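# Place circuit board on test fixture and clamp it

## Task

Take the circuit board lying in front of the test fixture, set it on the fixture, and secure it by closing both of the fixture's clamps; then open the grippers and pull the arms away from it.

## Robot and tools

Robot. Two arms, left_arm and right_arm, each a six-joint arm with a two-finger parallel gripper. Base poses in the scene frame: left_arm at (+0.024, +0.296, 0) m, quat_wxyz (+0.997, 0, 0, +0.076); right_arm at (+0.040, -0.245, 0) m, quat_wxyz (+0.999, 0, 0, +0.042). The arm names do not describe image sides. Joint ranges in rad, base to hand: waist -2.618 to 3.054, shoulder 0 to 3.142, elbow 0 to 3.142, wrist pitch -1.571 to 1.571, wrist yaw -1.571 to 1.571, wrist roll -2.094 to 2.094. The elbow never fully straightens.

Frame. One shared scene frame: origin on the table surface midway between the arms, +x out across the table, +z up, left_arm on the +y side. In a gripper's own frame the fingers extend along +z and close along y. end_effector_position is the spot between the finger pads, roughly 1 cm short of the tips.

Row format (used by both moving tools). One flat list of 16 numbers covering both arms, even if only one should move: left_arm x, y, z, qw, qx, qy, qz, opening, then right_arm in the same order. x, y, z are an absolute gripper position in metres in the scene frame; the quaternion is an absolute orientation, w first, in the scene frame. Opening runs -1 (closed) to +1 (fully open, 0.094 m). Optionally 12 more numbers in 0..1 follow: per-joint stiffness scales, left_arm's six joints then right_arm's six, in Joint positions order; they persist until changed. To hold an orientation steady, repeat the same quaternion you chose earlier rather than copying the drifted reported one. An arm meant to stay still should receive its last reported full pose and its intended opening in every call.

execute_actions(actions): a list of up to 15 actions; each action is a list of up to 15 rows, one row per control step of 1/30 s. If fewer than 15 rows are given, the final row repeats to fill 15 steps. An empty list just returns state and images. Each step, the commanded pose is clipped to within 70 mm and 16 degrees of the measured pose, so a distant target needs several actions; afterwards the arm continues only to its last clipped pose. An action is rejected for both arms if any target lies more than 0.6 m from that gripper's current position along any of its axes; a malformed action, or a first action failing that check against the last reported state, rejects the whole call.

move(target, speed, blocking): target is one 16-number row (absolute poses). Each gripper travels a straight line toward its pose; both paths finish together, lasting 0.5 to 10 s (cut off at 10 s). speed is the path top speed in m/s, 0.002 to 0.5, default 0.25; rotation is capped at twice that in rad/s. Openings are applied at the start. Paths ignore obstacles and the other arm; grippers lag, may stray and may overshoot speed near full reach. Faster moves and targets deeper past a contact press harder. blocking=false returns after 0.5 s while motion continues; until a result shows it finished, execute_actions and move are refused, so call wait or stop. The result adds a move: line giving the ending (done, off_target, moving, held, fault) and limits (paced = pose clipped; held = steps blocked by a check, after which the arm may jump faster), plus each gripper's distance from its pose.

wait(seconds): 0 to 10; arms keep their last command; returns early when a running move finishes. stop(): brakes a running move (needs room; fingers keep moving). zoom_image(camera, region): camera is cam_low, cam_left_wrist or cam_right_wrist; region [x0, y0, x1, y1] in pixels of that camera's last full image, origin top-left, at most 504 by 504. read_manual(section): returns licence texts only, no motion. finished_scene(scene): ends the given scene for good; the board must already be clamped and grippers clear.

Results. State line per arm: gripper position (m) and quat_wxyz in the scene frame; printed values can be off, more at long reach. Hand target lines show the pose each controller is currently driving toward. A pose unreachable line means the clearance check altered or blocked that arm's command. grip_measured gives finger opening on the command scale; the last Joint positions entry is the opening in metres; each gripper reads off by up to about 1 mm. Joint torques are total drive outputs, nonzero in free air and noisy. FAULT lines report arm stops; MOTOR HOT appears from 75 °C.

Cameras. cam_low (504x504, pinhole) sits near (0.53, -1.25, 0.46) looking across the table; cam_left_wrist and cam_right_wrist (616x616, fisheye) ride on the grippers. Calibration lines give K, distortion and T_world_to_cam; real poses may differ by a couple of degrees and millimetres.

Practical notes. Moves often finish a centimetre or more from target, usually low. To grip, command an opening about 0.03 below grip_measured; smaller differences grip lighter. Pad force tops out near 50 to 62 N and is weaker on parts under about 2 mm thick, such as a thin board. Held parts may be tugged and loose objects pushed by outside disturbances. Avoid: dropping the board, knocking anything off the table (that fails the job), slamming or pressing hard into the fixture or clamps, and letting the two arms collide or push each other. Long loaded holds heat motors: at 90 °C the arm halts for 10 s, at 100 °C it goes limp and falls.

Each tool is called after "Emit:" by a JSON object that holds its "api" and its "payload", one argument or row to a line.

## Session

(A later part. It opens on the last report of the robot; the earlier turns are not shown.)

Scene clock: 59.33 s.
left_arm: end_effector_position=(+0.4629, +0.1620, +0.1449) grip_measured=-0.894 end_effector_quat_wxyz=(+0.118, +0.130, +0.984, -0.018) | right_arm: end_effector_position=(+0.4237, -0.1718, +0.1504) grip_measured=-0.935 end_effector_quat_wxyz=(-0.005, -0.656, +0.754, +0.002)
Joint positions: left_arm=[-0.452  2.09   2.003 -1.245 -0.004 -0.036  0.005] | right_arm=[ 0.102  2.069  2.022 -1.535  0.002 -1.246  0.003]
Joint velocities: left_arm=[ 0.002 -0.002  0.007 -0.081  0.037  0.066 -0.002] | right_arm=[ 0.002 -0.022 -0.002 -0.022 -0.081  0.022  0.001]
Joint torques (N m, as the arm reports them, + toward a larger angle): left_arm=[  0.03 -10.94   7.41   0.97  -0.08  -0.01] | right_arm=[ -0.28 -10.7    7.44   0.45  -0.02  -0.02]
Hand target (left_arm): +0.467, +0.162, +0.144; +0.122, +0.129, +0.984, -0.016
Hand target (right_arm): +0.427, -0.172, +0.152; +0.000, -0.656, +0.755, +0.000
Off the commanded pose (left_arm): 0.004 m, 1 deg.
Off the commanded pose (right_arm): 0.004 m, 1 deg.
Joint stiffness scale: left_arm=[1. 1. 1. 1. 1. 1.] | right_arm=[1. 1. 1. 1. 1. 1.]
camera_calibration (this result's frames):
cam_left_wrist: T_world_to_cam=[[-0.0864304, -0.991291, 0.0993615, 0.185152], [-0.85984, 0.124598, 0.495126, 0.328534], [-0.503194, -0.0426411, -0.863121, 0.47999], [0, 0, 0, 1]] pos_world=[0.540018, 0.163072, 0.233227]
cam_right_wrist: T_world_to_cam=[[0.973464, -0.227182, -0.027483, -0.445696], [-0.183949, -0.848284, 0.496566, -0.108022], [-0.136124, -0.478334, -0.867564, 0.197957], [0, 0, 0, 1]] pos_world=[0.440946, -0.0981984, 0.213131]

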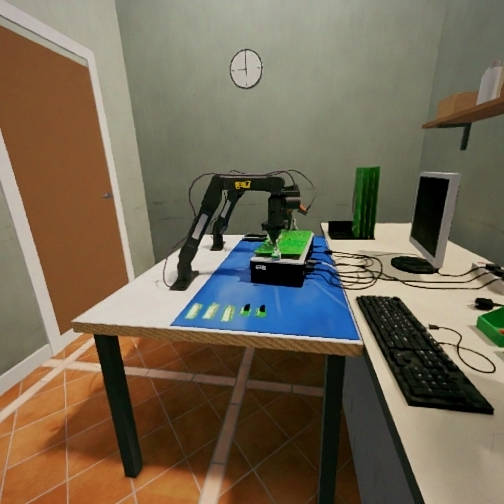

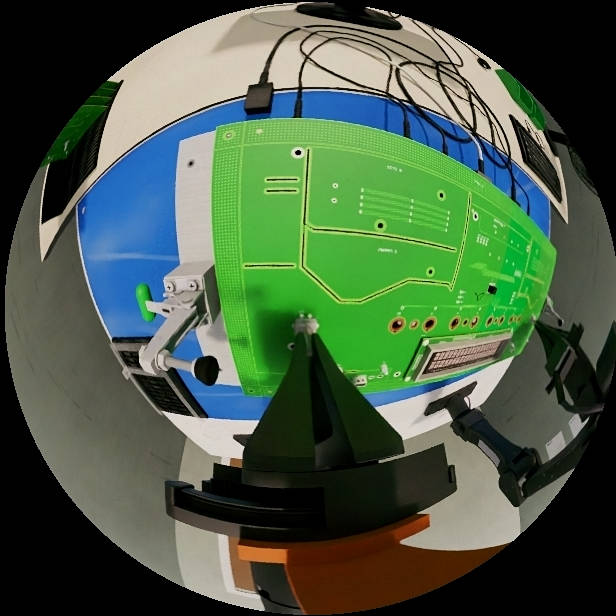

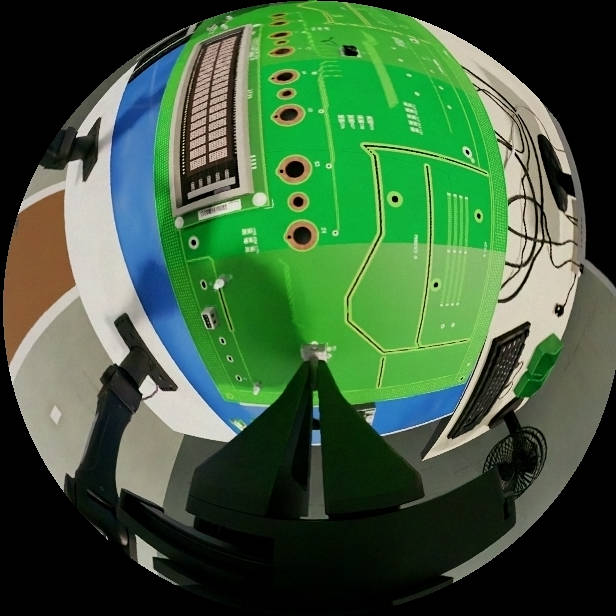

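Emit:
{"api": "execute_actions", "payload": {
  "actions": [
    [[0.467,0.162,0.140,0.122,0.129,0.984,-0.016,-0.95,0.425,-0.172,0.150,0.0,-0.656,0.755,0,-0.97]],
    [[0.466,0.162,0.138,0.122,0.129,0.984,-0.016,-0.95,0.422,-0.171,0.149,0.0,-0.656,0.755,0,-0.97]],
    [[0.466,0.162,0.138,0.122,0.129,0.984,-0.016,-0.95,0.419,-0.170,0.149,0.0,-0.656,0.755,0,-0.97]]
  ]
}}

Emit:
{"api": "zoom_image", "payload": {
  "camera": "cam_left_wrist",
  "region": [205, 115, 255, 155]
}}

Emit:
{"api": "zoom_image", "payload": {
  "camera": "cam_right_wrist",
  "region": [210, 380, 250, 410]
}}

Scene clock: 60.97 s.
left_arm: end_effector_position=(+0.4628, +0.1621, +0.1440) grip_measured=-0.894 end_effector_quat_wxyz=(+0.117, +0.130, +0.984, -0.018) | right_arm: end_effector_position=(+0.4237, -0.1717, +0.1504) grip_measured=-0.935 end_effector_quat_wxyz=(+0.003, -0.656, +0.754, -0.003)
Joint positions: left_arm=[-0.452  2.09   2.    -1.242 -0.004 -0.036  0.005] | right_arm=[ 0.102  2.046  1.987 -1.504  0.001 -1.246  0.003]
Joint velocities: left_arm=[-0.002  0.012 -0.017 -0.007  0.007 -0.037  0.   ] | right_arm=[-0.012  0.017 -0.022  0.007 -0.007  0.022 -0.   ]
Joint torques (N m, as the arm reports them, + toward a larger angle): left_arm=[ -0.05 -11.59   4.88   1.21  -0.07  -0.01] | right_arm=[  0.51 -11.79   4.55   0.46  -0.01   0.06]
Hand target (left_arm): +0.466, +0.162, +0.138; +0.122, +0.129, +0.984, -0.016
Hand target (right_arm): +0.419, -0.170, +0.149; -0.000, -0.656, +0.755, +0.000
Off the commanded pose (left_arm): 0.007 m, 1 deg.
Off the commanded pose (right_arm): 0.005 m, 0 deg.
Joint stiffness scale: left_arm=[1. 1. 1. 1. 1. 1.] | right_arm=[1. 1. 1. 1. 1. 1.]
camera_calibration (this result's frames):
cam_left_wrist: T_world_to_cam=[[-0.0862797, -0.991356, 0.0988403, 0.185328], [-0.859545, 0.124233, 0.49573, 0.328719], [-0.503725, -0.0421862, -0.862834, 0.479407], [0, 0, 0, 1]] pos_world=[0.540028, 0.163113, 0.232374]
cam_right_wrist: T_world_to_cam=[[0.97382, -0.227108, -0.00983904, -0.448426], [-0.193342, -0.850244, 0.489596, -0.103255], [-0.119557, -0.474876, -0.871894, 0.192143], [0, 0, 0, 1]] pos_world=[0.439695, -0.0983893, 0.21367]

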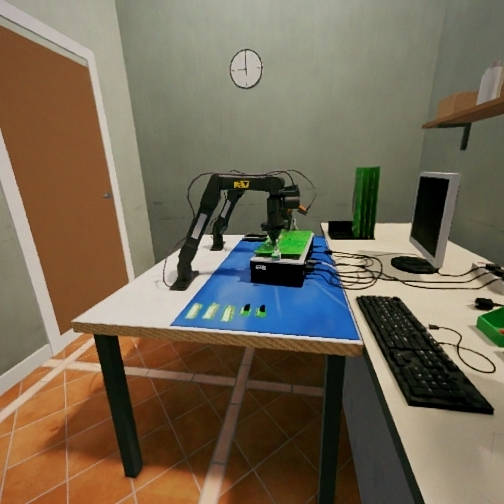

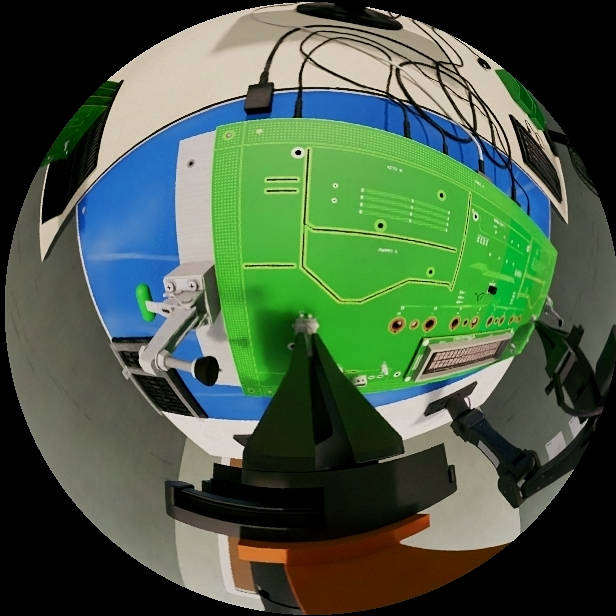

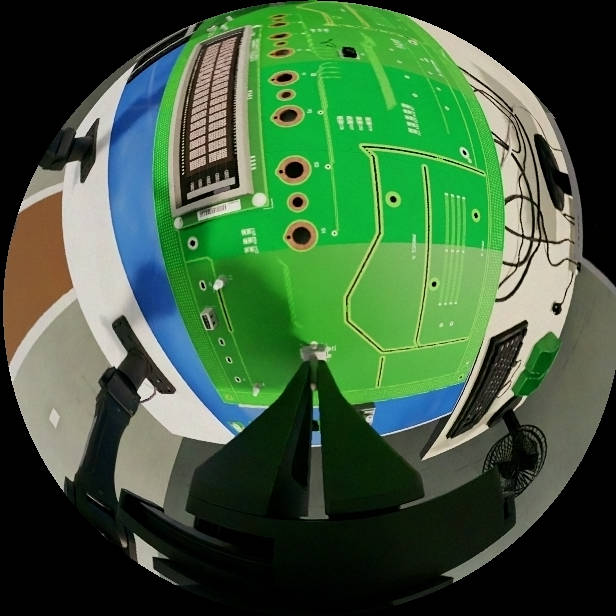

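Region (205, 115, 255, 155) of cam_left_wrist's 616x616 image, scaled by 10.080, with more detail than that image has; it fills the top 403 rows of this view, and the rest is white.

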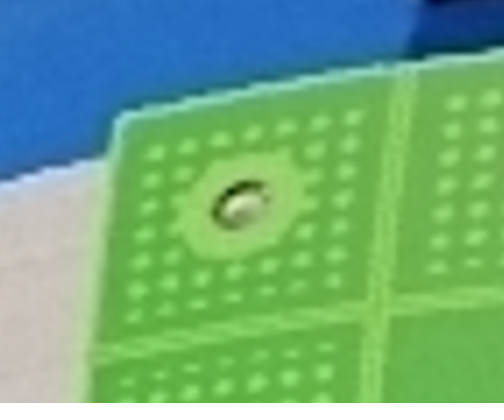

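Region (210, 380, 250, 410) of cam_right_wrist's 616x616 image, scaled by 12.600, with more detail than that image has; it fills the top 378 rows of this view, and the rest is white.

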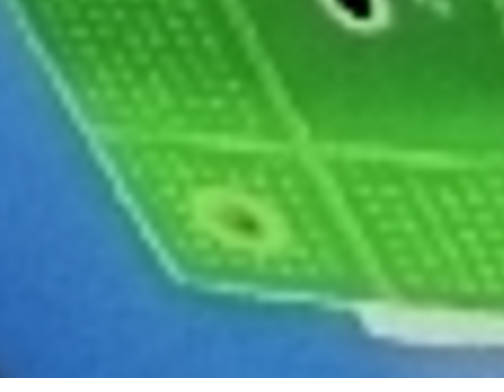

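Emit:
{"api": "execute_actions", "payload": {
  "actions": [
    [[0.465,0.163,0.141,0.122,0.129,0.984,-0.016,-0.95,0.417,-0.169,0.153,0.0,-0.656,0.755,0,-0.97]],
    [[0.465,0.163,0.141,0.122,0.129,0.984,-0.016,-0.95,0.415,-0.169,0.154,0.0,-0.656,0.755,0,-0.97]]
  ]
}}

Emit:
{"api": "zoom_image", "payload": {
  "camera": "cam_right_wrist",
  "region": [205, 380, 250, 415]
}}

Scene clock: 62.10 s.
left_arm: end_effector_position=(+0.4628, +0.1621, +0.1440) grip_measured=-0.894 end_effector_quat_wxyz=(+0.117, +0.130, +0.984, -0.018) | right_arm: end_effector_position=(+0.4236, -0.1715, +0.1508) grip_measured=-0.935 end_effector_quat_wxyz=(+0.003, -0.656, +0.754, -0.003)
Joint positions: left_arm=[-0.452  2.09   2.    -1.242 -0.004 -0.036  0.005] | right_arm=[ 0.102  2.045  1.987 -1.504  0.002 -1.245  0.003]
Joint velocities: left_arm=[-0.002 -0.007 -0.022  0.037  0.066  0.037 -0.001] | right_arm=[ 0.002  0.002  0.012 -0.007  0.022  0.037 -0.   ]
Joint torques (N m, as the arm reports them, + toward a larger angle): left_arm=[  0.1  -11.94   5.34   1.12  -0.07   0.  ] | right_arm=[  0.84 -12.79   4.7    0.31  -0.02   0.09]
Hand target (left_arm): +0.465, +0.163, +0.141; +0.122, +0.129, +0.984, -0.016
Hand target (right_arm): +0.415, -0.169, +0.154; -0.000, -0.656, +0.755, +0.000
Off the commanded pose (left_arm): 0.004 m, 1 deg.
Off the commanded pose (right_arm): 0.010 m, 1 deg.
Joint stiffness scale: left_arm=[1. 1. 1. 1. 1. 1.] | right_arm=[1. 1. 1. 1. 1. 1.]
camera_calibration (this result's frames):
cam_left_wrist: T_world_to_cam=[[-0.0862797, -0.991356, 0.0988403, 0.185328], [-0.859545, 0.124233, 0.49573, 0.328719], [-0.503725, -0.0421862, -0.862834, 0.479407], [0, 0, 0, 1]] pos_world=[0.540028, 0.163113, 0.232374]
cam_right_wrist: T_world_to_cam=[[0.97383, -0.22712, -0.00848542, -0.448533], [-0.193968, -0.849983, 0.489802, -0.103067], [-0.118456, -0.475338, -0.871793, 0.192017], [0, 0, 0, 1]] pos_world=[0.439549, -0.0982034, 0.214076]

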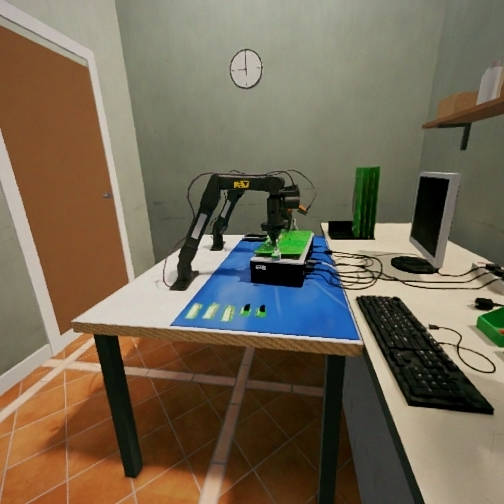

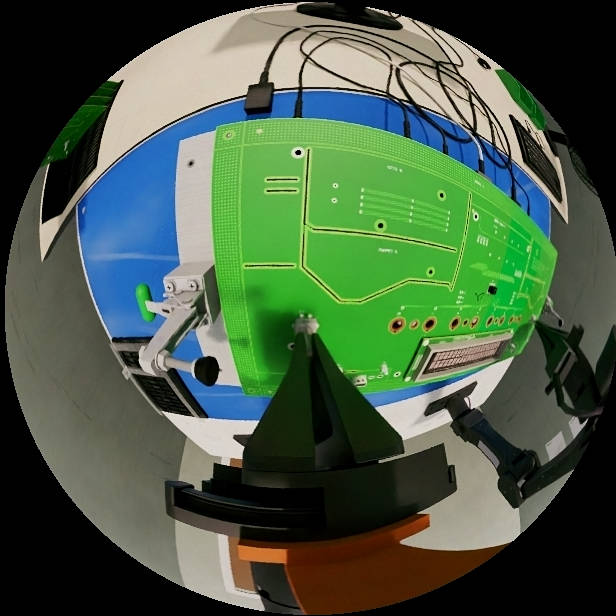

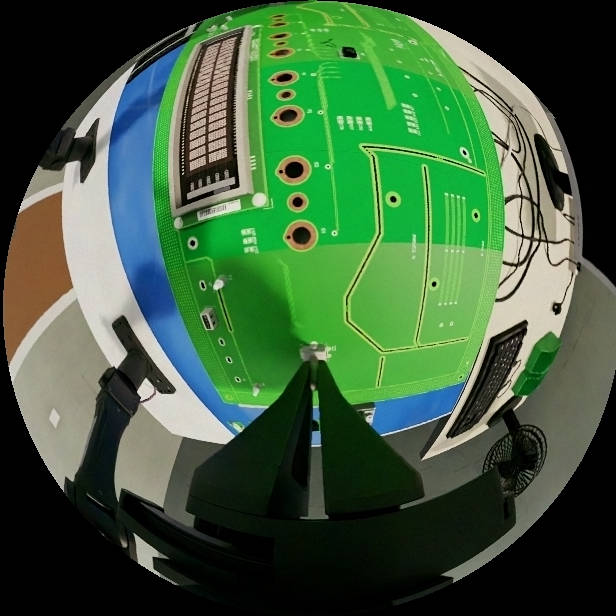

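Region (205, 380, 250, 415) of cam_right_wrist's 616x616 image, scaled by 11.200, with more detail than that image has.

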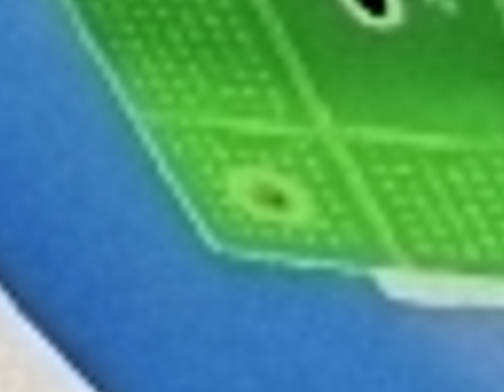

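Emit:
{"api": "execute_actions", "payload": {
  "actions": [
    [[0.465,0.164,0.141,0.122,0.129,0.984,-0.016,-0.95,0.413,-0.169,0.155,0.0,-0.656,0.755,0,-0.97]],
    [[0.465,0.164,0.141,0.122,0.129,0.984,-0.016,-0.95,0.411,-0.169,0.155,0.0,-0.656,0.755,0,-0.97]]
  ]
}}

Emit:
{"api": "zoom_image", "payload": {
  "camera": "cam_right_wrist",
  "region": [205, 380, 250, 415]
}}

Scene clock: 63.20 s.
left_arm: end_effector_position=(+0.4629, +0.1624, +0.1440) grip_measured=-0.894 end_effector_quat_wxyz=(+0.118, +0.130, +0.984, -0.017) | right_arm: end_effector_position=(+0.4222, -0.1710, +0.1508) grip_measured=-0.935 end_effector_quat_wxyz=(+0.007, -0.656, +0.754, -0.006)
Joint positions: left_arm=[-0.452  2.09   2.    -1.242 -0.006 -0.036  0.005] | right_arm=[ 0.105  2.029  1.963 -1.487  0.003 -1.243  0.003]
Joint velocities: left_arm=[-0.012 -0.007  0.017 -0.066 -0.051  0.007 -0.002] | right_arm=[-0.012  0.017 -0.012 -0.022 -0.037 -0.007 -0.001]
Joint torques (N m, as the arm reports them, + toward a larger angle): left_arm=[  0.31 -12.06   5.17   1.13  -0.04   0.04] | right_arm=[  0.77 -12.76   5.03   0.2   -0.03   0.09]
Hand target (left_arm): +0.465, +0.164, +0.141; +0.122, +0.129, +0.984, -0.016
Hand target (right_arm): +0.411, -0.169, +0.155; +0.000, -0.656, +0.755, -0.000
Off the commanded pose (left_arm): 0.004 m, 1 deg.
Off the commanded pose (right_arm): 0.012 m, 1 deg.
Joint stiffness scale: left_arm=[1. 1. 1. 1. 1. 1.] | right_arm=[1. 1. 1. 1. 1. 1.]
camera_calibration (this result's frames):
cam_left_wrist: T_world_to_cam=[[-0.0858873, -0.991568, 0.0970376, 0.185771], [-0.859872, 0.122969, 0.495478, 0.329157], [-0.503233, -0.0408846, -0.863183, 0.479084], [0, 0, 0, 1]] pos_world=[0.540079, 0.163316, 0.23242]
cam_right_wrist: T_world_to_cam=[[0.97395, -0.226761, -0.0000071985, -0.448312], [-0.197974, -0.850323, 0.487603, -0.100891], [-0.110575, -0.4749, -0.873065, 0.189101], [0, 0, 0, 1]] pos_world=[0.43757, -0.0976452, 0.214289]

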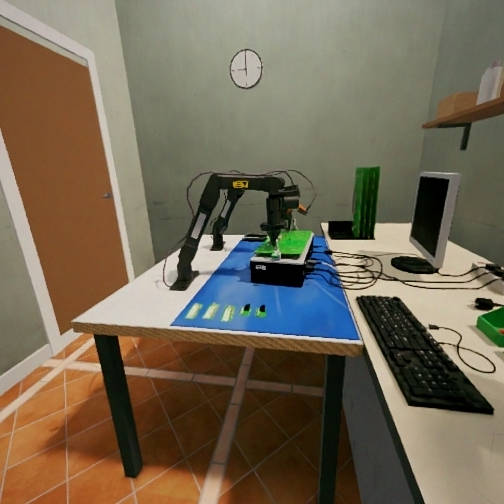

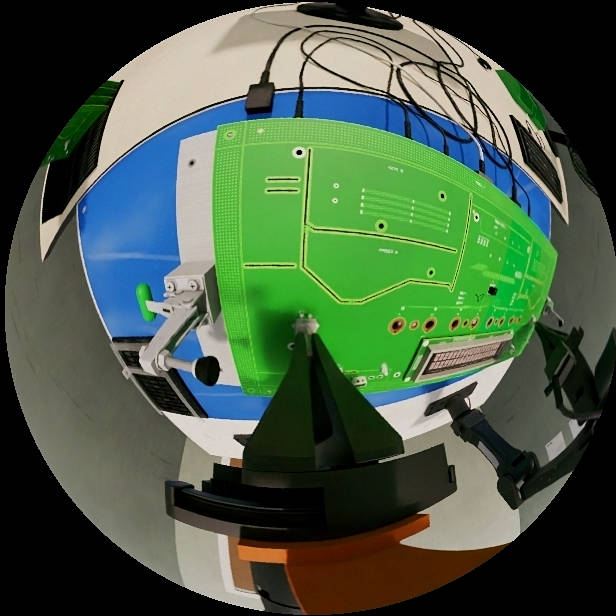

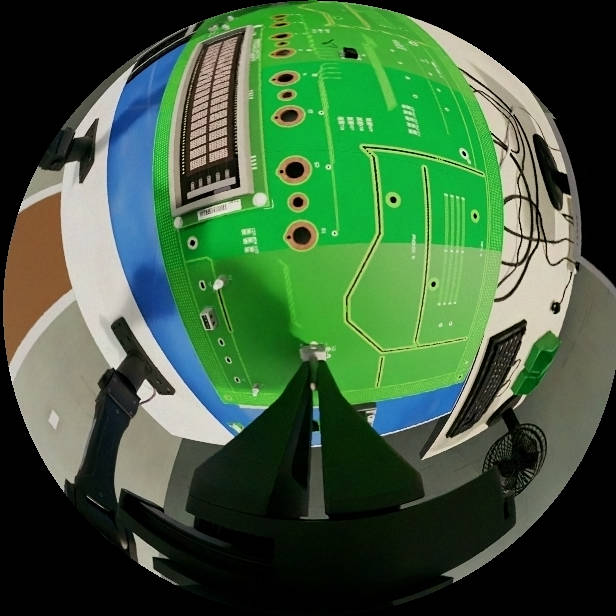

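Region (205, 380, 250, 415) of cam_right_wrist's 616x616 image, scaled by 11.200, with more detail than that image has.

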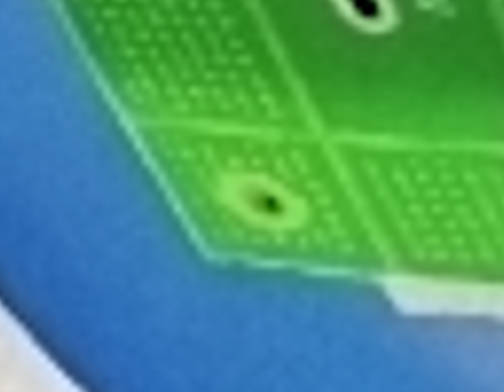

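Sliding now; continue slowly.

Emit:
{"api": "execute_actions", "payload": {
  "actions": [
    [[0.465,0.165,0.141,0.122,0.129,0.984,-0.016,-0.95,0.4095,-0.1685,0.155,0.0,-0.656,0.755,0,-0.97]],
    [[0.465,0.165,0.141,0.122,0.129,0.984,-0.016,-0.95,0.408,-0.168,0.155,0.0,-0.656,0.755,0,-0.97]]
  ]
}}

Emit:
{"api": "zoom_image", "payload": {
  "camera": "cam_right_wrist",
  "region": [205, 380, 250, 415]
}}

Scene clock: 64.27 s.
left_arm: end_effector_position=(+0.4630, +0.1633, +0.1440) grip_measured=-0.894 end_effector_quat_wxyz=(+0.117, +0.129, +0.984, -0.016) | right_arm: end_effector_position=(+0.4201, -0.1699, +0.1508) grip_measured=-0.935 end_effector_quat_wxyz=(+0.008, -0.656, +0.755, -0.007)
Joint positions: left_arm=[-0.451  2.09   2.    -1.243 -0.007 -0.036  0.005] | right_arm=[ 0.109  2.017  1.945 -1.479  0.003 -1.238  0.003]
Joint velocities: left_arm=[-0.017 -0.007 -0.002 -0.007 -0.037 -0.022 -0.   ] | right_arm=[-0.002 -0.007  0.002  0.037 -0.022 -0.037 -0.   ]
Joint torques (N m, as the arm reports them, + toward a larger angle): left_arm=[  0.4  -12.18   5.02   1.13  -0.02   0.06] | right_arm=[  0.79 -12.7    5.04   0.17  -0.03   0.09]
Hand target (left_arm): +0.465, +0.165, +0.141; +0.122, +0.129, +0.984, -0.016
Hand target (right_arm): +0.408, -0.168, +0.155; +0.000, -0.656, +0.755, -0.000
Off the commanded pose (left_arm): 0.004 m, 1 deg.
Off the commanded pose (right_arm): 0.013 m, 1 deg.
Joint stiffness scale: left_arm=[1. 1. 1. 1. 1. 1.] | right_arm=[1. 1. 1. 1. 1. 1.]
camera_calibration (this result's frames):
cam_left_wrist: T_world_to_cam=[[-0.0841466, -0.991803, 0.0961552, 0.185988], [-0.859827, 0.12104, 0.496031, 0.329346], [-0.503604, -0.0409376, -0.862964, 0.479263], [0, 0, 0, 1]] pos_world=[0.540189, 0.16422, 0.232338]
cam_right_wrist: T_world_to_cam=[[0.973774, -0.227504, 0.00240835, -0.446389], [-0.199898, -0.850463, 0.486573, -0.0994236], [-0.108649, -0.474294, -0.873636, 0.188722], [0, 0, 0, 1]] pos_world=[0.435312, -0.0966017, 0.214326]

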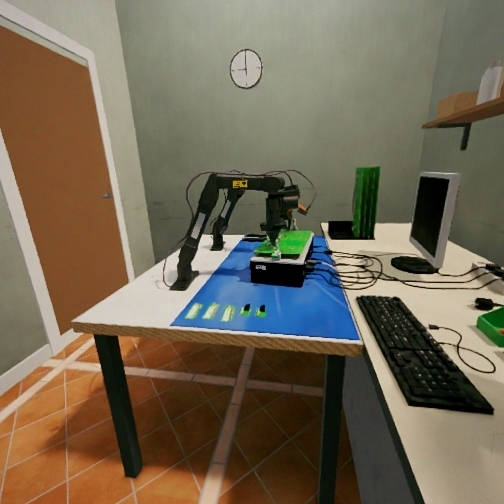

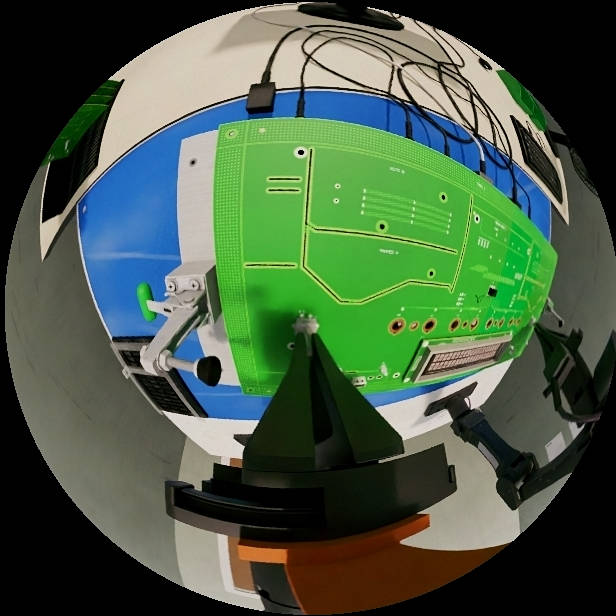

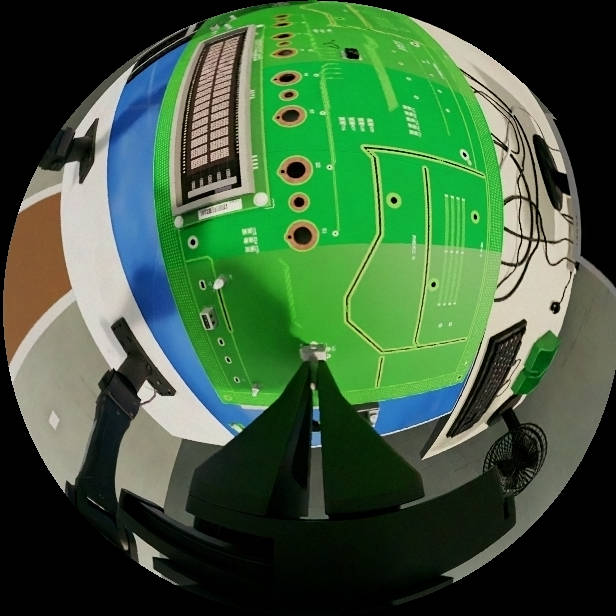

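Region (205, 380, 250, 415) of cam_right_wrist's 616x616 image, scaled by 11.200, with more detail than that image has.

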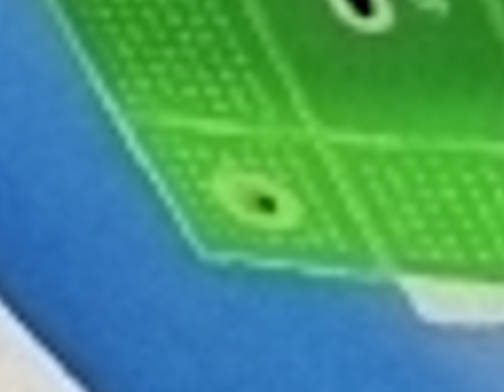

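Emit:
{"api": "execute_actions", "payload": {
  "actions": [
    [[0.465,0.1655,0.141,0.122,0.129,0.984,-0.016,-0.95,0.4065,-0.1675,0.155,0.0,-0.656,0.755,0,-0.97]],
    [[0.465,0.166,0.141,0.122,0.129,0.984,-0.016,-0.95,0.405,-0.167,0.155,0.0,-0.656,0.755,0,-0.97]]
  ]
}}

Emit:
{"api": "zoom_image", "payload": {
  "camera": "cam_right_wrist",
  "region": [205, 380, 250, 415]
}}

Scene clock: 65.33 s.
left_arm: end_effector_position=(+0.4628, +0.1641, +0.1439) grip_measured=-0.894 end_effector_quat_wxyz=(+0.116, +0.129, +0.985, -0.016) | right_arm: end_effector_position=(+0.4175, -0.1687, +0.1506) grip_measured=-0.935 end_effector_quat_wxyz=(+0.009, -0.656, +0.755, -0.007)
Joint positions: left_arm=[-0.449  2.09   2.    -1.245 -0.007 -0.036  0.005] | right_arm=[ 0.113  2.005  1.928 -1.471  0.003 -1.233  0.003]
Joint velocities: left_arm=[ 0.002 -0.002 -0.017  0.066 -0.037 -0.007 -0.   ] | right_arm=[-0.012 -0.007 -0.007  0.007 -0.051  0.051 -0.001]
Joint torques (N m, as the arm reports them, + toward a larger angle): left_arm=[  0.45 -12.27   4.92   1.16  -0.02   0.09] | right_arm=[  0.79 -12.63   5.06   0.15  -0.03   0.07]
Hand target (left_arm): +0.465, +0.166, +0.141; +0.122, +0.129, +0.984, -0.016
Hand target (right_arm): +0.405, -0.167, +0.155; -0.000, -0.656, +0.755, -0.000
Off the commanded pose (left_arm): 0.004 m, 1 deg.
Off the commanded pose (right_arm): 0.013 m, 1 deg.
Joint stiffness scale: left_arm=[1. 1. 1. 1. 1. 1.] | right_arm=[1. 1. 1. 1. 1. 1.]
camera_calibration (this result's frames):
cam_left_wrist: T_world_to_cam=[[-0.0823801, -0.992025, 0.0953911, 0.186172], [-0.859169, 0.119197, 0.497614, 0.328877], [-0.505016, -0.0409636, -0.862137, 0.479633], [0, 0, 0, 1]] pos_world=[0.54012, 0.165134, 0.232096]
cam_right_wrist: T_world_to_cam=[[0.973597, -0.228246, 0.00342257, -0.443841], [-0.20109, -0.85047, 0.486069, -0.0982994], [-0.108033, -0.473924, -0.873914, 0.188675], [0, 0, 0, 1]] pos_world=[0.432738, -0.0954882, 0.214185]

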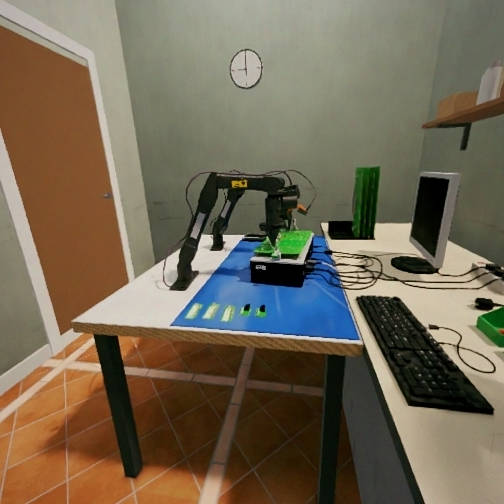

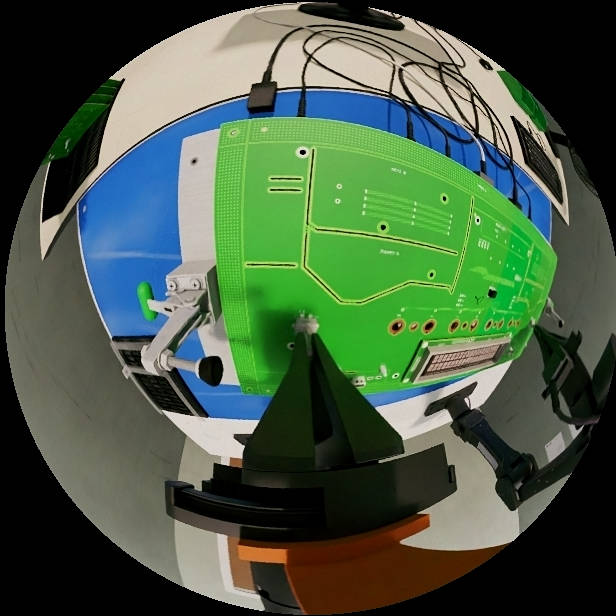

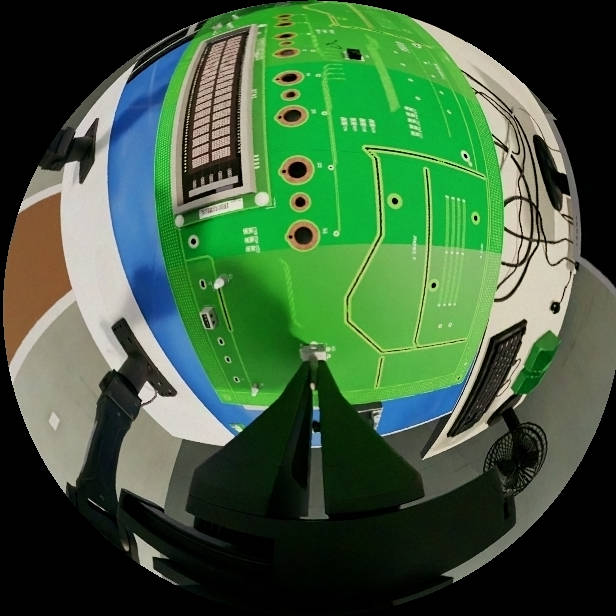

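Region (205, 380, 250, 415) of cam_right_wrist's 616x616 image, scaled by 11.200, with more detail than that image has.

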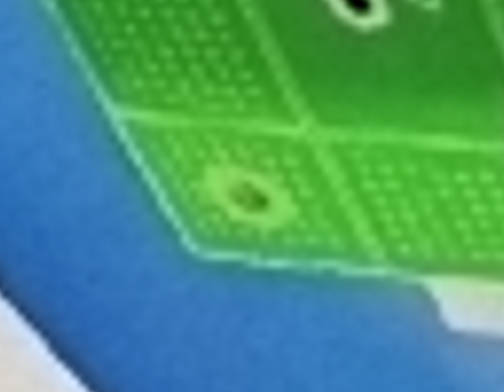

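Looks changed — press down.

Emit:
{"api": "execute_actions", "payload": {
  "actions": [
    [[0.465,0.166,0.141,0.122,0.129,0.984,-0.016,-0.95,0.407,-0.167,0.150,0.0,-0.656,0.755,0,-0.97]],
    [[0.465,0.166,0.139,0.122,0.129,0.984,-0.016,-0.95,0.410,-0.168,0.144,0.0,-0.656,0.755,0,-0.97]]
  ]
}}

Emit:
{"api": "zoom_image", "payload": {
  "camera": "cam_right_wrist",
  "region": [205, 380, 250, 415]
}}

Emit:
{"api": "zoom_image", "payload": {
  "camera": "cam_left_wrist",
  "region": [205, 115, 255, 155]
}}

Scene clock: 66.47 s.
left_arm: end_effector_position=(+0.4625, +0.1642, +0.1440) grip_measured=-0.894 end_effector_quat_wxyz=(+0.119, +0.129, +0.984, -0.016) | right_arm: end_effector_position=(+0.4177, -0.1687, +0.1499) grip_measured=-0.935 end_effector_quat_wxyz=(+0.012, -0.656, +0.755, -0.009)
Joint positions: left_arm=[-0.449  2.084  1.99  -1.237 -0.007 -0.036  0.005] | right_arm=[ 0.113  1.997  1.913 -1.458  0.003 -1.233  0.003]
Joint velocities: left_arm=[-0.012  0.002  0.017 -0.066 -0.022  0.037  0.   ] | right_arm=[-0.017  0.012 -0.012  0.022 -0.007  0.022 -0.   ]
Joint torques (N m, as the arm reports them, + toward a larger angle): left_arm=[  0.43 -11.84   4.86   1.17  -0.02   0.09] | right_arm=[  0.36 -10.8    4.03   0.43  -0.03   0.03]
Hand target (left_arm): +0.465, +0.166, +0.139; +0.122, +0.129, +0.984, -0.016
Hand target (right_arm): +0.410, -0.168, +0.144; -0.000, -0.656, +0.755, +0.000
Off the commanded pose (left_arm): 0.006 m, 0 deg.
Off the commanded pose (right_arm): 0.010 m, 2 deg.
Joint stiffness scale: left_arm=[1. 1. 1. 1. 1. 1.] | right_arm=[1. 1. 1. 1. 1. 1.]
camera_calibration (this result's frames):
cam_left_wrist: T_world_to_cam=[[-0.0827647, -0.991908, 0.0962783, 0.186246], [-0.861159, 0.119806, 0.494016, 0.329961], [-0.501553, -0.0420238, -0.864106, 0.478449], [0, 0, 0, 1]] pos_world=[0.539531, 0.165314, 0.232493]
cam_right_wrist: T_world_to_cam=[[0.973553, -0.228255, 0.00966994, -0.444881], [-0.204354, -0.851124, 0.483557, -0.0962642], [-0.102144, -0.472745, -0.875259, 0.186002], [0, 0, 0, 1]] pos_world=[0.432442, -0.0955474, 0.213652]

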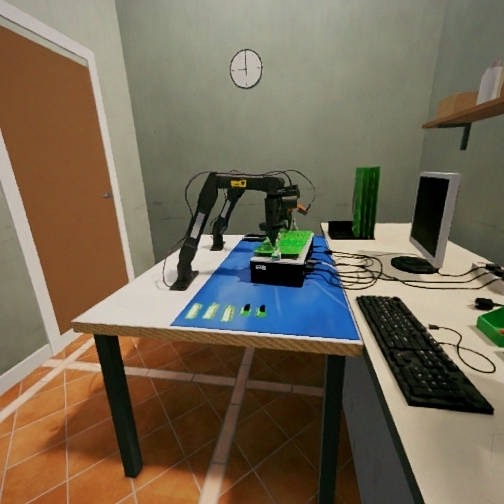

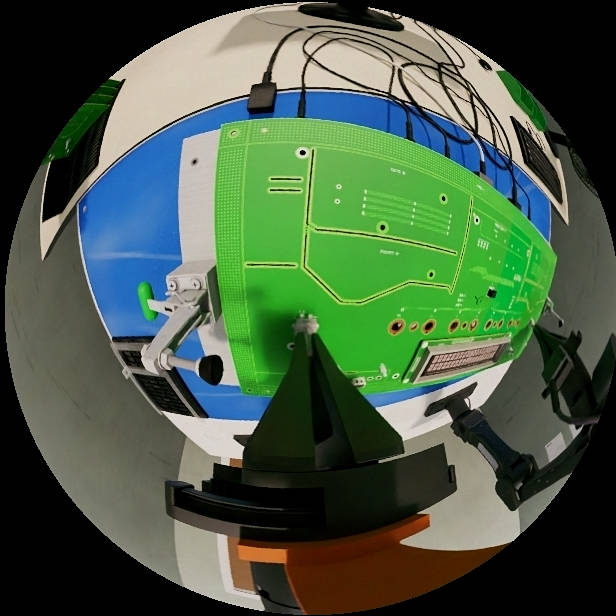

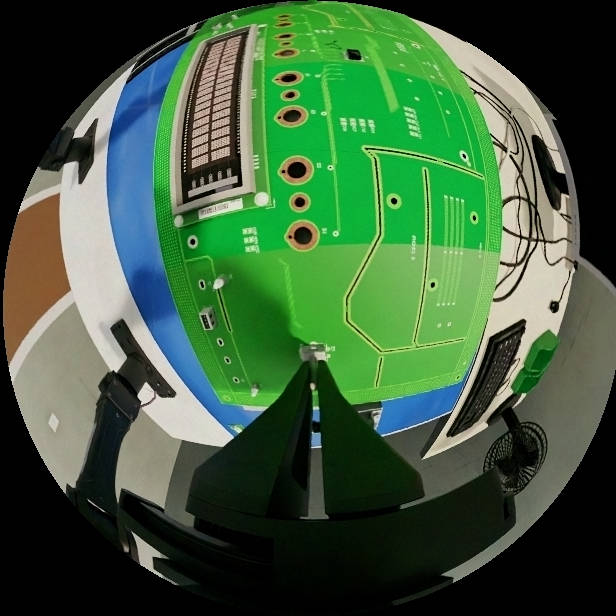

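Region (205, 380, 250, 415) of cam_right_wrist's 616x616 image, scaled by 11.200, with more detail than that image has.

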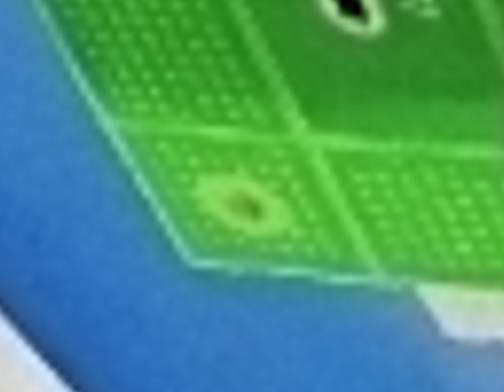

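Region (205, 115, 255, 155) of cam_left_wrist's 616x616 image, scaled by 10.080, with more detail than that image has; it fills the top 403 rows of this view, and the rest is white.

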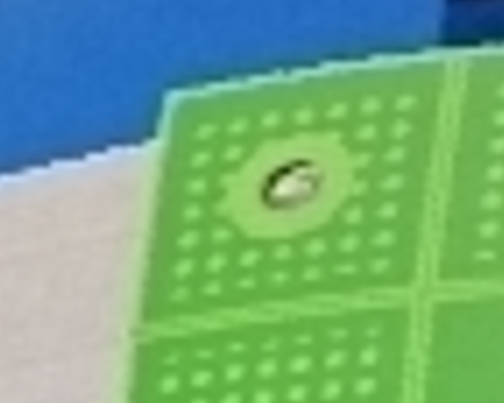

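Emit:
{"api": "execute_actions", "payload": {
  "actions": [
    [[0.465,0.165,0.141,0.122,0.129,0.984,-0.016,-0.95,0.417,-0.169,0.152,0.008,-0.656,0.755,-0.006,-0.97]],
    [[0.465,0.165,0.141,0.122,0.129,0.984,-0.016,-0.95,0.417,-0.169,0.153,0.008,-0.656,0.755,-0.006,-0.7]],
    [[0.465,0.165,0.141,0.122,0.129,0.984,-0.016,-0.95,0.417,-0.167,0.165,0.008,-0.656,0.755,-0.006,-0.7],[0.465,0.165,0.141,0.122,0.129,0.984,-0.016,-0.95,0.417,-0.167,0.17,0.008,-0.656,0.755,-0.006,-0.7],[0.465,0.165,0.141,0.122,0.129,0.984,-0.016,-0.95,0.417,-0.167,0.175,0.008,-0.656,0.755,-0.006,-0.7],[0.465,0.165,0.141,0.122,0.129,0.984,-0.016,-0.95,0.415,-0.167,0.18,0.008,-0.656,0.755,-0.006,-0.7],[0.465,0.165,0.141,0.122,0.129,0.984,-0.016,-0.95,0.413,-0.167,0.185,0.008,-0.656,0.755,-0.006,-0.7],[0.465,0.165,0.141,0.122,0.129,0.984,-0.016,-0.95,0.41,-0.167,0.19,0.008,-0.656,0.755,-0.006,-0.7]]
  ]
}}

Emit:
{"api": "move", "payload": {
  "target": [0.465,0.165,0.141,0.122,0.129,0.984,-0.016,-0.95,0.33,-0.23,0.19,0.4957,-0.113,0.8586,0.0653,-1],
  "speed": 0.3
}}

Scene clock: 68.57 s.
left_arm: end_effector_position=(+0.4630, +0.1639, +0.1438) grip_measured=-0.894 end_effector_quat_wxyz=(+0.119, +0.129, +0.984, -0.017) | right_arm: end_effector_position=(+0.4129, -0.1697, +0.1796) grip_measured=-0.703 end_effector_quat_wxyz=(+0.017, -0.656, +0.755, -0.012)
Joint positions: left_arm=[-0.449  2.084  1.989 -1.234 -0.007 -0.036  0.005] | right_arm=[ 0.113  1.989  2.022 -1.562  0.004 -1.233  0.014]
Joint velocities: left_arm=[ 0.017 -0.002  0.012  0.007  0.066  0.037  0.   ] | right_arm=[ 0.032 -0.007 -0.027 -0.051 -0.022  0.007 -0.   ]
Joint torques (N m, as the arm reports them, + toward a larger angle): left_arm=[  0.24 -11.62   5.88   1.06  -0.04   0.08] | right_arm=[  0.69 -11.61   7.82   0.36  -0.01   0.07]
Hand target (left_arm): +0.465, +0.165, +0.141; +0.122, +0.129, +0.984, -0.016
Hand target (right_arm): +0.410, -0.167, +0.189; +0.025, -0.656, +0.755, -0.016
Off the commanded pose (left_arm): 0.004 m, 0 deg.
Off the commanded pose (right_arm): 0.011 m, 1 deg.
Joint stiffness scale: left_arm=[1. 1. 1. 1. 1. 1.] | right_arm=[1. 1. 1. 1. 1. 1.]
joint sent to its limit (right arm) — the command would take joint 4 (wrist pitch) past its lower limit, so that joint was sent only as far as its limit.
camera_calibration (this result's frames):
cam_left_wrist: T_world_to_cam=[[-0.0831006, -0.99177, 0.0974015, 0.185996], [-0.86193, 0.120588, 0.49248, 0.33091], [-0.500172, -0.0430279, -0.864857, 0.478141], [0, 0, 0, 1]] pos_world=[0.53983, 0.165135, 0.232441]
cam_right_wrist: T_world_to_cam=[[0.973342, -0.228304, 0.0219742, -0.44289], [-0.210702, -0.852202, 0.478911, -0.109217], [-0.0906108, -0.470774, -0.877588, 0.207048], [0, 0, 0, 1]] pos_world=[0.426832, -0.0967155, 0.24374]

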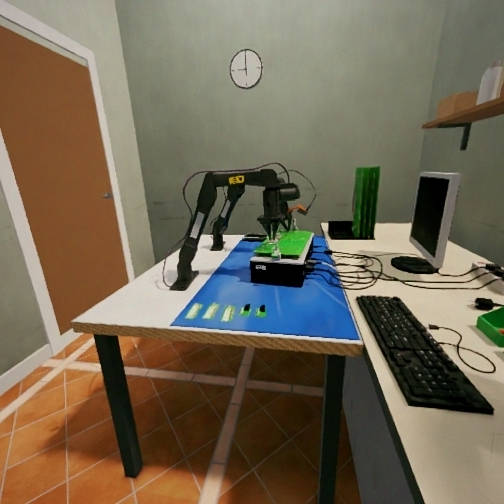

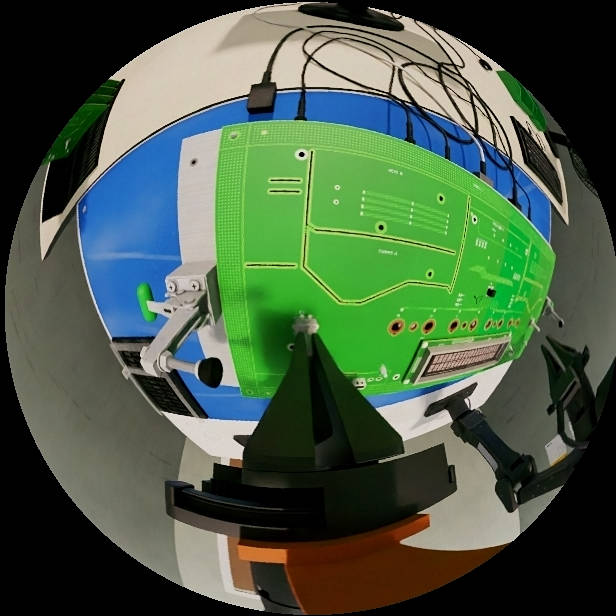

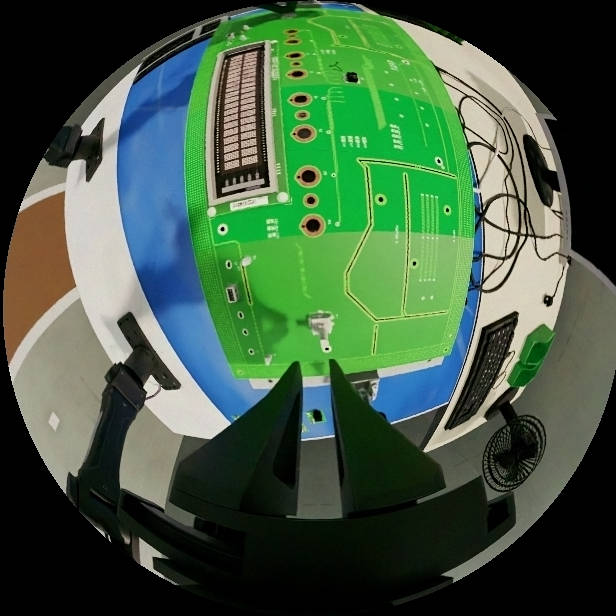

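Scene clock: 71.70 s.
left_arm: end_effector_position=(+0.4630, +0.1639, +0.1438) grip_measured=-0.894 end_effector_quat_wxyz=(+0.119, +0.129, +0.984, -0.017) | right_arm: end_effector_position=(+0.3317, -0.2282, +0.1849) grip_measured=-0.997 end_effector_quat_wxyz=(+0.485, -0.111, +0.864, +0.070)
Joint positions: left_arm=[-0.449  2.084  1.989 -1.234 -0.007 -0.036  0.005] | right_arm=[-0.258  0.803  0.595 -0.384 -0.377 -0.228  0.   ]
Joint velocities: left_arm=[ 0.002  0.012 -0.002  0.022 -0.037  0.037  0.   ] | right_arm=[ 0.012 -0.002  0.022  0.11   0.095  0.022 -0.   ]
Joint torques (N m, as the arm reports them, + toward a larger angle): left_arm=[  0.24 -11.64   5.84   1.06  -0.03   0.06] | right_arm=[-0.09 -2.85  7.31  1.96 -0.07  0.05]
Hand target (left_arm): +0.465, +0.165, +0.141; +0.122, +0.129, +0.984, -0.016
Hand target (right_arm): +0.330, -0.229, +0.189; +0.496, -0.108, +0.859, +0.067
Off the commanded pose (left_arm): 0.004 m, 0 deg.
Off the commanded pose (right_arm): 0.006 m, 1 deg.
Joint stiffness scale: left_arm=[1. 1. 1. 1. 1. 1.] | right_arm=[1. 1. 1. 1. 1. 1.]
move: done
camera_calibration (this result's frames):
cam_left_wrist: T_world_to_cam=[[-0.0831006, -0.99177, 0.0974015, 0.185996], [-0.86193, 0.120588, 0.49248, 0.33091], [-0.500172, -0.0430279, -0.864857, 0.478141], [0, 0, 0, 1]] pos_world=[0.53983, 0.165135, 0.232441]
cam_right_wrist: T_world_to_cam=[[0.228901, -0.968404, -0.0989866, -0.276941], [-0.860266, -0.153649, -0.486143, 0.374553], [0.455573, 0.196433, -0.868255, 0.146187], [0, 0, 0, 1]] pos_world=[0.319008, -0.239357, 0.2816]

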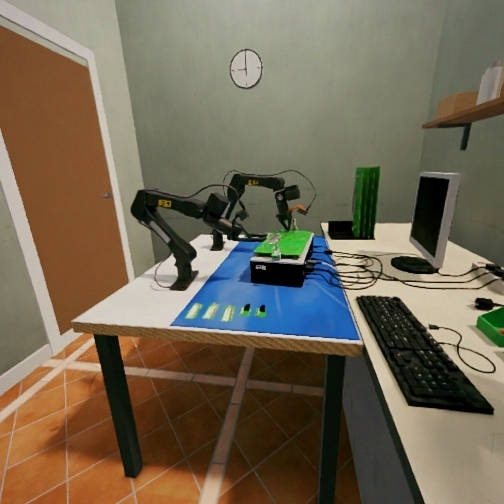

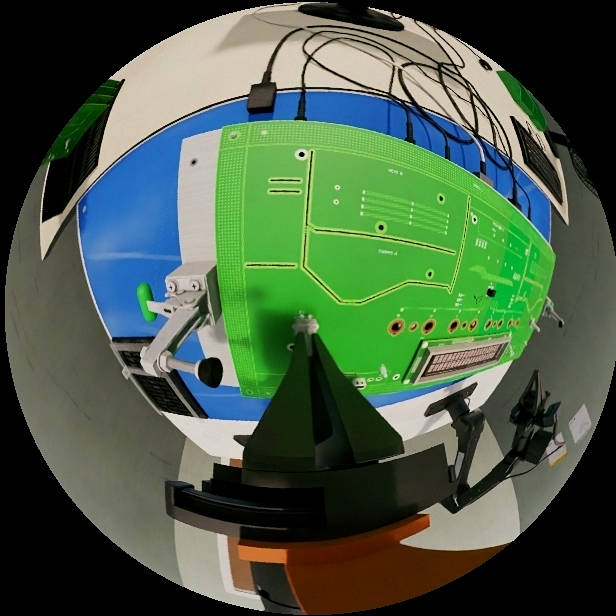

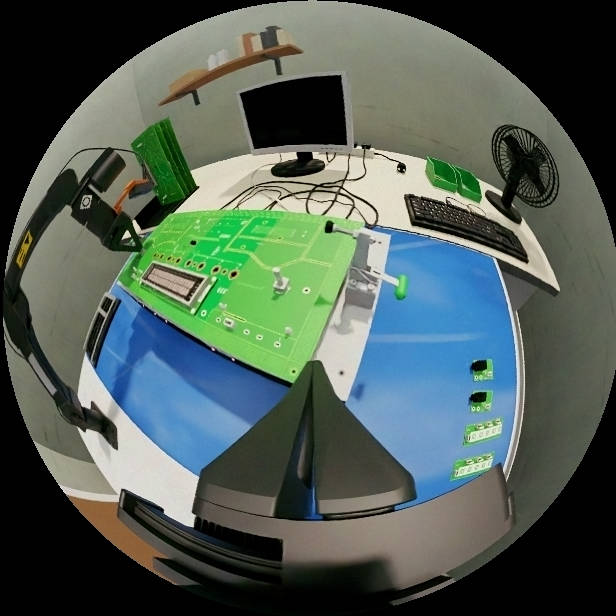

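Emit:
{"api": "zoom_image", "payload": {
  "camera": "cam_right_wrist",
  "region": [260, 210, 430, 390]
}}

Emit:
{"api": "zoom_image", "payload": {
  "camera": "cam_right_wrist",
  "region": [270, 350, 320, 390]
}}

Emit:
{"api": "zoom_image", "payload": {
  "camera": "cam_left_wrist",
  "region": [205, 115, 255, 155]
}}

Region (260, 210, 430, 390) of cam_right_wrist's 616x616 image, scaled by 2.800, with more detail than that image has.

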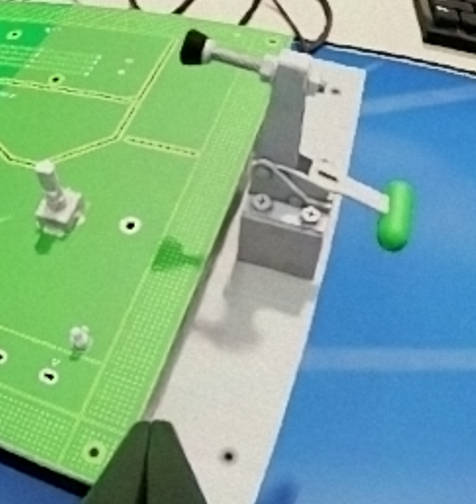

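Region (270, 350, 320, 390) of cam_right_wrist's 616x616 image, scaled by 10.080, with more detail than that image has; it fills the top 403 rows of this view, and the rest is white.

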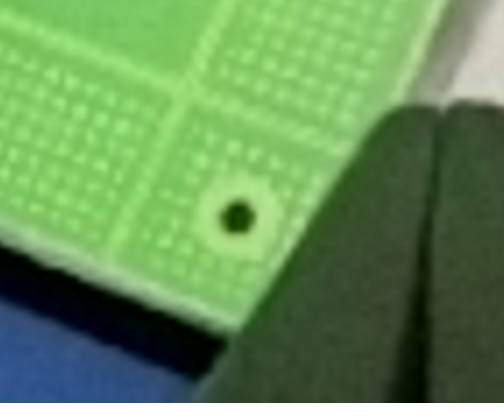

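Region (205, 115, 255, 155) of cam_left_wrist's 616x616 image, scaled by 10.080, with more detail than that image has; it fills the top 403 rows of this view, and the rest is white.

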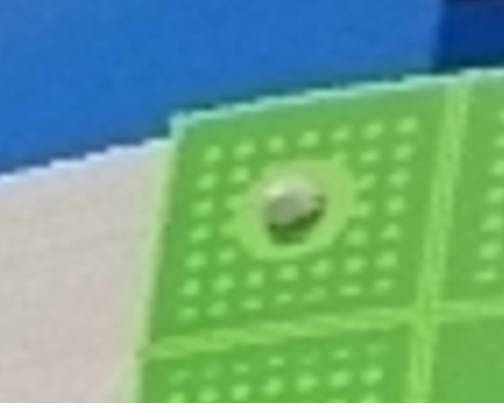

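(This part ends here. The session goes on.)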